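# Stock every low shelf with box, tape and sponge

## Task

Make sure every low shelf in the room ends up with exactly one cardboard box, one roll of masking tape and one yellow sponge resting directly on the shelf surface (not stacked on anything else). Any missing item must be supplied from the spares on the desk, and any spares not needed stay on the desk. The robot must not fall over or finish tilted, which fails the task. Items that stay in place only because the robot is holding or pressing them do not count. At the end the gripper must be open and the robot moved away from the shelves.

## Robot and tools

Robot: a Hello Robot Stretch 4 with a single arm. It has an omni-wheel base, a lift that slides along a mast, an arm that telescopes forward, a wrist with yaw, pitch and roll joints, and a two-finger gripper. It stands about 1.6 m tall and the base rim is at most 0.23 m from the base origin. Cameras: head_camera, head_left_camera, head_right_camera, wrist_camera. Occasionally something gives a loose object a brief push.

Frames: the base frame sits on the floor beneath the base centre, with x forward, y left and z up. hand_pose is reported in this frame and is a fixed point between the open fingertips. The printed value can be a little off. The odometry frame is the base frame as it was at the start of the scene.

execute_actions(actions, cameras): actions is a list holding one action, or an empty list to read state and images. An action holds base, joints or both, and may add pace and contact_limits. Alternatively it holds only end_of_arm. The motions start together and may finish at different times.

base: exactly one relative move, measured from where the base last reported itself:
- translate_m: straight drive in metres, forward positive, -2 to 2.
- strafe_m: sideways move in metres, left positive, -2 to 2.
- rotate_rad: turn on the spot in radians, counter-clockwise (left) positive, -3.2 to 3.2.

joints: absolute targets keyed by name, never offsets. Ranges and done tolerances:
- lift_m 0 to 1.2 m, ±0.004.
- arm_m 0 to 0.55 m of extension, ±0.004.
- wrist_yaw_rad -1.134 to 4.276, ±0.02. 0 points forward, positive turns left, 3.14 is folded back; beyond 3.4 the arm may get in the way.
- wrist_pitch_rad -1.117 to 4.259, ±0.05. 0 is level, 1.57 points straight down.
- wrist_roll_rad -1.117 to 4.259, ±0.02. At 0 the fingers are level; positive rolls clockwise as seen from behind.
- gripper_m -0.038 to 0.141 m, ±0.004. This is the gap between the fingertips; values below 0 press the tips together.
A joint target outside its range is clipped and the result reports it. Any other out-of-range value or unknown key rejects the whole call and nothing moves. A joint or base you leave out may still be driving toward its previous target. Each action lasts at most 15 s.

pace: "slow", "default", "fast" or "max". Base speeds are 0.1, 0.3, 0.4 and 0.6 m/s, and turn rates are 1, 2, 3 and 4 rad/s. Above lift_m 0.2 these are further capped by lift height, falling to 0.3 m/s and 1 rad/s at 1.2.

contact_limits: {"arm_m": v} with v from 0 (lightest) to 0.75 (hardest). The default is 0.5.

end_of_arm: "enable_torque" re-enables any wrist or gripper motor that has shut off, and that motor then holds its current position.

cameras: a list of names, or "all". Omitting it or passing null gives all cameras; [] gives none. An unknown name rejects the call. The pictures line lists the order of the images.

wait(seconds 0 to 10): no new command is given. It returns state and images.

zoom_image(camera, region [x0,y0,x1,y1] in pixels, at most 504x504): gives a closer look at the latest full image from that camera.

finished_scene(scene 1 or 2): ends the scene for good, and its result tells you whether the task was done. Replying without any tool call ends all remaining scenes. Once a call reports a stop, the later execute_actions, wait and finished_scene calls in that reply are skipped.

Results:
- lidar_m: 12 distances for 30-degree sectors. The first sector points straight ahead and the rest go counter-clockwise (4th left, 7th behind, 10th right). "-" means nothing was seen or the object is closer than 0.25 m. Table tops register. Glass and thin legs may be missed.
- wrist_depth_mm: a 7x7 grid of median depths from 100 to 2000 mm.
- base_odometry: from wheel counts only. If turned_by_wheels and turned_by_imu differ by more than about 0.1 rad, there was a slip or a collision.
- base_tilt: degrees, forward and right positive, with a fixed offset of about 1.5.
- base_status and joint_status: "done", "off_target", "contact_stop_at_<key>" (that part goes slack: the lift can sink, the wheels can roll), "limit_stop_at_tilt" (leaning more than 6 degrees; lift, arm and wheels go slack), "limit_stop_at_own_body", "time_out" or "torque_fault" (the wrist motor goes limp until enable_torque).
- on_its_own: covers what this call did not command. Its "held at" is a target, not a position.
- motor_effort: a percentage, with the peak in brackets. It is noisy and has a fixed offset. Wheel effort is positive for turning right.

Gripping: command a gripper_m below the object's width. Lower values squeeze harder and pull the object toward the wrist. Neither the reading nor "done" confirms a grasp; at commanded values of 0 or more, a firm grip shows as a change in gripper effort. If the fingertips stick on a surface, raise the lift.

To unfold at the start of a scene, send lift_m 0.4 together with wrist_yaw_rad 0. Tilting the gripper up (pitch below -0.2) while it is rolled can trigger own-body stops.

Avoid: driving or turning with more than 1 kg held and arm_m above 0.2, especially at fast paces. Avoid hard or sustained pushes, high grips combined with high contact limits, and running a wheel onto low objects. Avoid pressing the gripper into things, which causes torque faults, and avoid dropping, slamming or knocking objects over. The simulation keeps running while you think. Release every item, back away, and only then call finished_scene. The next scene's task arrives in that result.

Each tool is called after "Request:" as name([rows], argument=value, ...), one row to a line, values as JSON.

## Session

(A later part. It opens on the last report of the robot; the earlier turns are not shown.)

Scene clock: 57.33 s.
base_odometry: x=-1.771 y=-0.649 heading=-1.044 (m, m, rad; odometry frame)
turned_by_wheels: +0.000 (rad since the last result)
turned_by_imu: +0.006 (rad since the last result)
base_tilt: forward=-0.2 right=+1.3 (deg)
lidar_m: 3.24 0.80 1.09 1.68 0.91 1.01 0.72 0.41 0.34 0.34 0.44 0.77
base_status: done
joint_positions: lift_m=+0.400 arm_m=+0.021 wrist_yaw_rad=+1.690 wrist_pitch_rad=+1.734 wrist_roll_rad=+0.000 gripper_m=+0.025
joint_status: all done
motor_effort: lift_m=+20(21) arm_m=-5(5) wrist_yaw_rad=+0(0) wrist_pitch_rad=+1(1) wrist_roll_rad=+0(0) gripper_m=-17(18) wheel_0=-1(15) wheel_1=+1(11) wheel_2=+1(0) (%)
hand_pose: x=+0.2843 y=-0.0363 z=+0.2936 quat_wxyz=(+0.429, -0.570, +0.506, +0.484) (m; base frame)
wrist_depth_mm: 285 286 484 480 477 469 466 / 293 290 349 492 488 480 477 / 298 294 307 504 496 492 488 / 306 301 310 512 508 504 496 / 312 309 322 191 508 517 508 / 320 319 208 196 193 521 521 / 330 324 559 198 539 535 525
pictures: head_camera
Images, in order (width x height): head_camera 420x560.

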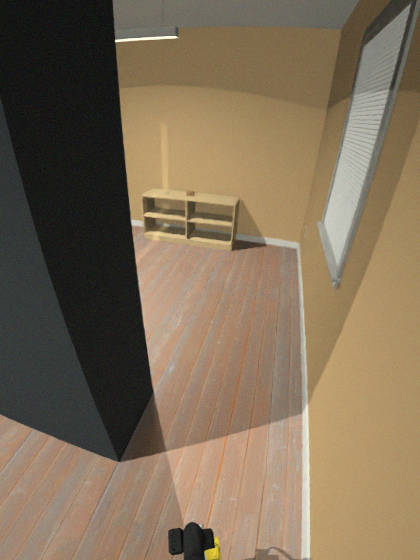

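Request:
execute_actions([
  {"base":{"translate_m":2.0},"joints":{"lift_m":0.55},"pace":"max"},
], cameras=["head_camera","head_left_camera"])

Request:
zoom_image(camera="head_left_camera", region=[0, 260, 160, 460])

Scene clock: 62.83 s.
base_odometry: x=-0.765 y=-2.377 heading=-1.044 (m, m, rad; odometry frame)
turned_by_wheels: +0.000 (rad since the last result)
turned_by_imu: +0.005 (rad since the last result)
base_tilt: forward=-0.2 right=+1.3 (deg)
lidar_m: 1.23 1.39 2.50 1.97 1.09 0.93 1.80 0.98 0.81 0.82 1.00 1.23
base_status: done
joint_positions: lift_m=+0.550 arm_m=+0.021 wrist_yaw_rad=+1.690 wrist_pitch_rad=+1.734 wrist_roll_rad=+0.000 gripper_m=+0.025
joint_status: all done
motor_effort: lift_m=+21(25) arm_m=-5(5) wrist_yaw_rad=+0(0) wrist_pitch_rad=+2(2) wrist_roll_rad=+0(0) gripper_m=-19(16) wheel_0=-1(9) wheel_1=+0(6) wheel_2=+1(14) (%)
hand_pose: x=+0.2842 y=-0.0363 z=+0.4435 quat_wxyz=(+0.429, -0.570, +0.506, +0.484) (m; base frame)
wrist_depth_mm: 433 430 627 627 621 609 603 / 442 436 439 640 627 627 615 / 452 445 445 647 647 640 627 / 462 459 452 654 654 647 647 / 473 469 466 191 661 668 654 / 723 492 208 196 192 683 676 / 732 723 715 198 699 699 691
pictures: head_camera, head_left_camera
Images, in order (width x height): head_camera 420x560, head_left_camera 420x672.

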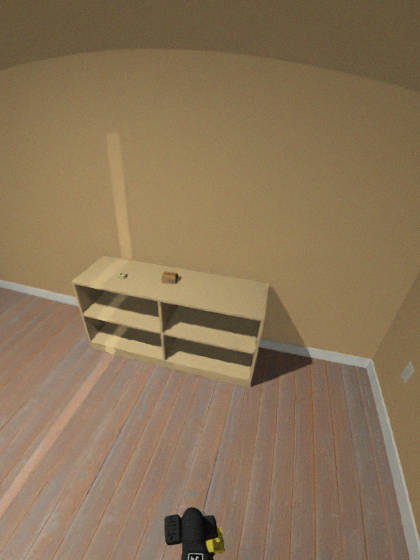

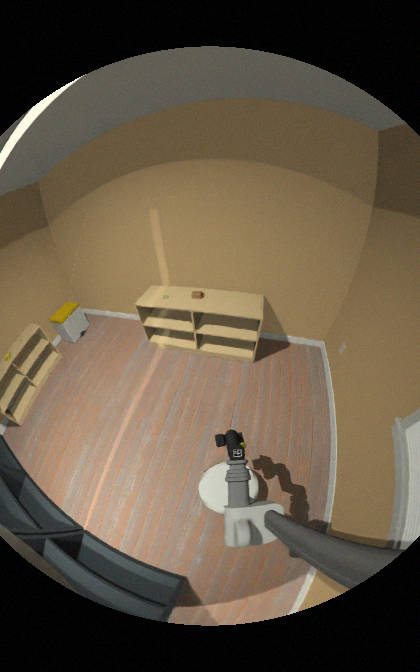

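Region (0, 260, 160, 460) of head_left_camera's 420x672 image, scaled by 2.520, with more detail than that image has; it fills the left 403 columns of this view, and the rest is white.

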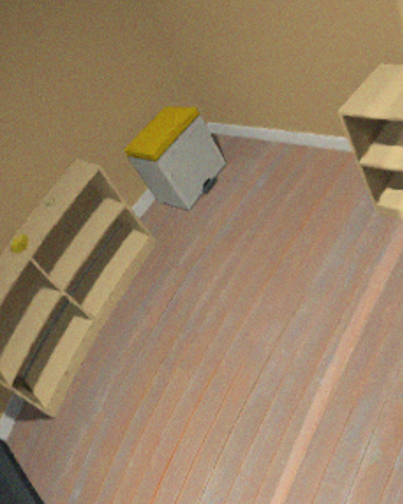

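Request:
execute_actions([
  {"base":{"translate_m":0.7},"joints":{"lift_m":0.785,"arm_m":0.5,"wrist_yaw_rad":1.3},"pace":"max"},
], cameras=["head_camera","wrist_camera"])

Scene clock: 66.00 s.
base_odometry: x=-0.413 y=-2.982 heading=-1.044 (m, m, rad; odometry frame)
turned_by_wheels: +0.000 (rad since the last result)
turned_by_imu: +0.001 (rad since the last result)
base_tilt: forward=-0.2 right=+1.3 (deg)
lidar_m: 0.53 0.62 1.06 2.33 1.91 1.61 1.63 1.20 1.03 1.04 1.09 0.53
base_status: done
joint_positions: lift_m=+0.785 arm_m=+0.499 wrist_yaw_rad=+1.300 wrist_pitch_rad=+1.735 wrist_roll_rad=+0.000 gripper_m=+0.025
joint_status: all done
motor_effort: lift_m=+21(26) arm_m=+5(7) wrist_yaw_rad=+0(6) wrist_pitch_rad=+1(1) wrist_roll_rad=+0(1) gripper_m=-17(18) wheel_0=+0(7) wheel_1=+0(6) wheel_2=+0(11) (%)
hand_pose: x=+0.7416 y=-0.0687 z=+0.6785 quat_wxyz=(+0.515, -0.461, +0.607, +0.391) (m; base frame)
wrist_depth_mm: 866 272 268 265 262 259 257 / 891 276 273 271 268 265 263 / 917 283 279 276 274 272 270 / 768 289 287 281 278 278 276 / 732 297 294 191 283 285 282 / 768 304 208 196 193 287 289 / 1008 310 307 198 297 296 314
pictures: head_camera, wrist_camera
camera_calibration (this result's frames):
wrist_camera: T_world_to_cam=[[0.952026, -0.303732, -0.0373283, -0.692407], [-0.296356, -0.945494, 0.134961, 0.131038], [-0.0762856, -0.117424, -0.990147, 0.947421], [0, 0, 0, 1]] pos_world=[0.770298, 0.0248398, 0.894555]
Images, in order (width x height): head_camera 420x560, wrist_camera 616x392.

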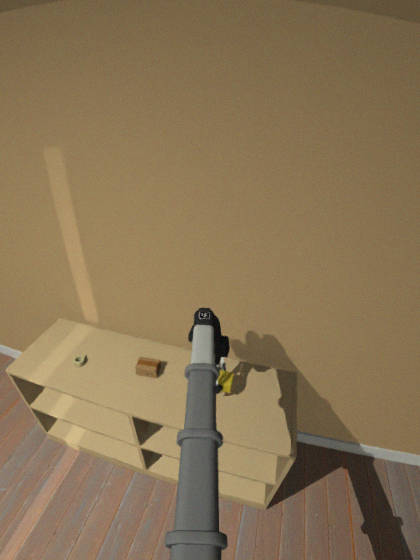

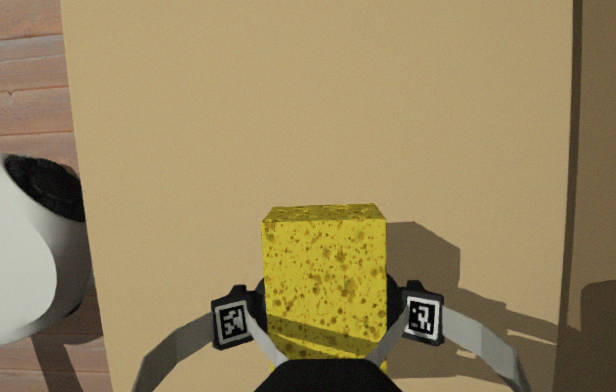

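Request:
execute_actions([
  {"joints":{"lift_m":0.746},"pace":"fast"},
], cameras=[])

Request:
execute_actions([
  {"joints":{"gripper_m":0.095}},
], cameras=["wrist_camera"])

Request:
execute_actions([
  {"joints":{"lift_m":0.83},"pace":"max"},
], cameras=["wrist_camera"])

Scene clock: 67.00 s.
base_odometry: x=-0.413 y=-2.982 heading=-1.044 (m, m, rad; odometry frame)
turned_by_wheels: +0.000 (rad since the last result)
turned_by_imu: +0.000 (rad since the last result)
base_tilt: forward=-0.2 right=+1.3 (deg)
lidar_m: 0.52 0.62 1.07 2.33 1.88 1.62 1.60 1.19 1.04 1.01 1.10 0.54
base_status: not commanded
joint_positions: lift_m=+0.746 arm_m=+0.499 wrist_yaw_rad=+1.300 wrist_pitch_rad=+1.735 wrist_roll_rad=+0.000 gripper_m=+0.025
joint_status: all done
motor_effort: lift_m=+17(20) arm_m=+5(5) wrist_yaw_rad=+0(0) wrist_pitch_rad=+2(2) wrist_roll_rad=+0(0) gripper_m=-16(17) wheel_0=+0(0) wheel_1=+0(1) wheel_2=-1(0) (%)
hand_pose: x=+0.7416 y=-0.0687 z=+0.6397 quat_wxyz=(+0.515, -0.461, +0.607, +0.391) (m; base frame)
wrist_depth_mm: 236 233 230 228 225 224 222 / 241 238 236 233 230 229 225 / 248 243 241 238 236 233 231 / 254 249 246 242 241 238 236 / 691 255 252 191 244 244 242 / 699 262 209 196 193 249 248 / 960 267 265 198 256 255 253
pictures: none
No camera images: the call's "cameras" was empty. Leave "cameras" out to get every camera's image.

Scene clock: 68.50 s.
base_odometry: x=-0.413 y=-2.982 heading=-1.044 (m, m, rad; odometry frame)
turned_by_wheels: +0.000 (rad since the last result)
turned_by_imu: +0.000 (rad since the last result)
base_tilt: forward=-0.2 right=+1.3 (deg)
lidar_m: 0.54 0.64 1.06 2.31 1.90 1.61 1.63 1.21 1.03 1.03 1.10 0.54
base_status: not commanded
joint_positions: lift_m=+0.746 arm_m=+0.499 wrist_yaw_rad=+1.300 wrist_pitch_rad=+1.735 wrist_roll_rad=+0.000 gripper_m=+0.095
joint_status: all done
motor_effort: lift_m=+17(17) arm_m=+5(6) wrist_yaw_rad=+0(0) wrist_pitch_rad=+1(0) wrist_roll_rad=+0(0) gripper_m=+0(25) wheel_0=+1(1) wheel_1=-1(1) wheel_2=+0(0) (%)
hand_pose: x=+0.7416 y=-0.0687 z=+0.6397 quat_wxyz=(+0.515, -0.461, +0.607, +0.391) (m; base frame)
wrist_depth_mm: 236 233 231 228 226 224 221 / 242 238 236 233 231 228 227 / 247 244 241 238 236 233 231 / 254 250 247 242 239 237 236 / 683 255 252 202 244 244 241 / 699 262 216 207 205 248 247 / 946 267 265 148 256 254 253
pictures: wrist_camera
camera_calibration (this result's frames):
wrist_camera: T_world_to_cam=[[0.952026, -0.303731, -0.0373283, -0.693854], [-0.296356, -0.945494, 0.134961, 0.136262], [-0.0762857, -0.117424, -0.990147, 0.909093], [0, 0, 0, 1]] pos_world=[0.770301, 0.0248398, 0.855846]
Images, in order (width x height): wrist_camera 616x392.

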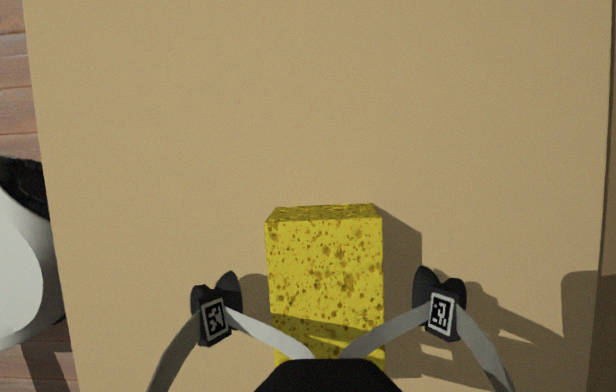

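Scene clock: 69.37 s.
base_odometry: x=-0.413 y=-2.982 heading=-1.044 (m, m, rad; odometry frame)
turned_by_wheels: +0.000 (rad since the last result)
turned_by_imu: +0.000 (rad since the last result)
base_tilt: forward=-0.2 right=+1.3 (deg)
lidar_m: 0.53 0.63 1.09 2.32 1.92 1.61 1.61 1.18 1.03 1.05 1.09 0.53
base_status: not commanded
joint_positions: lift_m=+0.830 arm_m=+0.499 wrist_yaw_rad=+1.300 wrist_pitch_rad=+1.735 wrist_roll_rad=+0.000 gripper_m=+0.095
joint_status: all done
motor_effort: lift_m=+20(24) arm_m=+5(5) wrist_yaw_rad=+0(1) wrist_pitch_rad=+1(3) wrist_roll_rad=+0(0) gripper_m=+0(0) wheel_0=+1(0) wheel_1=+0(0) wheel_2=-1(0) (%)
hand_pose: x=+0.7416 y=-0.0687 z=+0.7235 quat_wxyz=(+0.515, -0.461, +0.607, +0.391) (m; base frame)
wrist_depth_mm: 917 314 310 309 304 301 325 / 931 320 319 314 312 306 330 / 946 330 325 320 317 315 336 / 788 340 332 324 324 322 345 / 768 345 340 293 332 329 359 / 809 355 216 298 294 336 362 / 1060 1042 357 148 345 343 362
pictures: wrist_camera
camera_calibration (this result's frames):
wrist_camera: T_world_to_cam=[[0.952026, -0.303731, -0.0373283, -0.690733], [-0.296355, -0.945494, 0.134961, 0.124964], [-0.0762856, -0.117424, -0.990147, 0.991994], [0, 0, 0, 1]] pos_world=[0.770305, 0.0248398, 0.939572]
Images, in order (width x height): wrist_camera 616x392.

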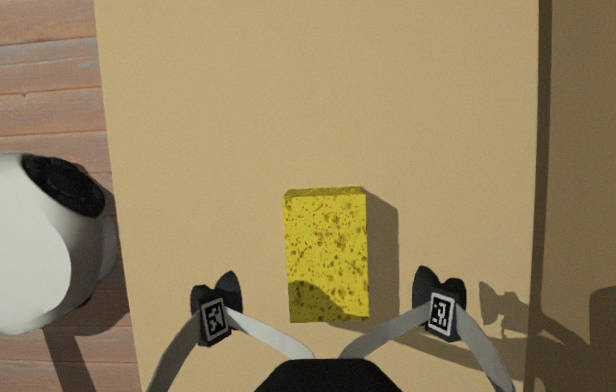

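Request:
execute_actions([
  {"base":{"rotate_rad":1.4},"joints":{"lift_m":0.9,"arm_m":0.02},"pace":"max"},
], cameras=["head_camera","head_right_camera"])

Scene clock: 71.40 s.
base_odometry: x=-0.413 y=-2.982 heading=+0.356 (m, m, rad; odometry frame)
turned_by_wheels: +1.400 (rad since the last result)
turned_by_imu: +1.436 (rad since the last result)
base_tilt: forward=-0.3 right=+1.3 (deg)
lidar_m: 2.26 2.11 1.65 1.61 1.33 1.05 1.03 1.11 0.55 0.53 0.58 0.85
base_status: done
joint_positions: lift_m=+0.900 arm_m=+0.021 wrist_yaw_rad=+1.300 wrist_pitch_rad=+1.734 wrist_roll_rad=+0.000 gripper_m=+0.095
joint_status: all done
motor_effort: lift_m=+20(23) arm_m=-5(9) wrist_yaw_rad=-1(2) wrist_pitch_rad=+2(2) wrist_roll_rad=+0(1) gripper_m=-2(0) wheel_0=-2(9) wheel_1=+1(7) wheel_2=+0(8) (%)
hand_pose: x=+0.2636 y=-0.0686 z=+0.7935 quat_wxyz=(+0.515, -0.461, +0.607, +0.392) (m; base frame)
wrist_depth_mm: 976 976 960 960 946 946 931 / 1008 991 976 976 976 976 946 / 1025 809 788 991 976 976 976 / 1060 831 809 1025 1008 991 991 / 1060 831 831 1042 1025 1008 991 / 469 1098 216 1078 1025 1025 1025 / 1118 1118 1098 148 991 991 960
pictures: head_camera, head_right_camera
Images, in order (width x height): head_camera 420x560, head_right_camera 420x672.

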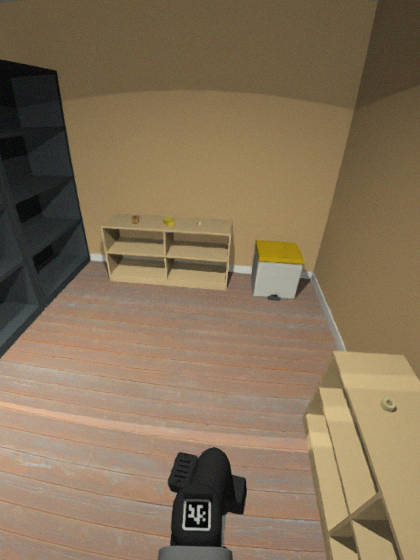

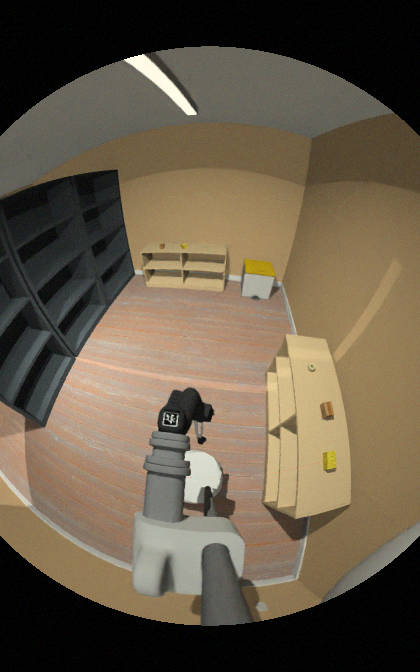

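Request:
zoom_image(camera="head_camera", region=[95, 200, 245, 250])

Request:
finished_scene(scene=2)

Region (95, 200, 245, 250) of head_camera's 420x560 image, scaled by 3.360, with more detail than that image has.

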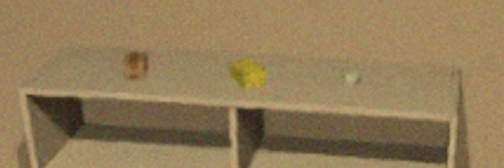

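The scene is finished: the task was done.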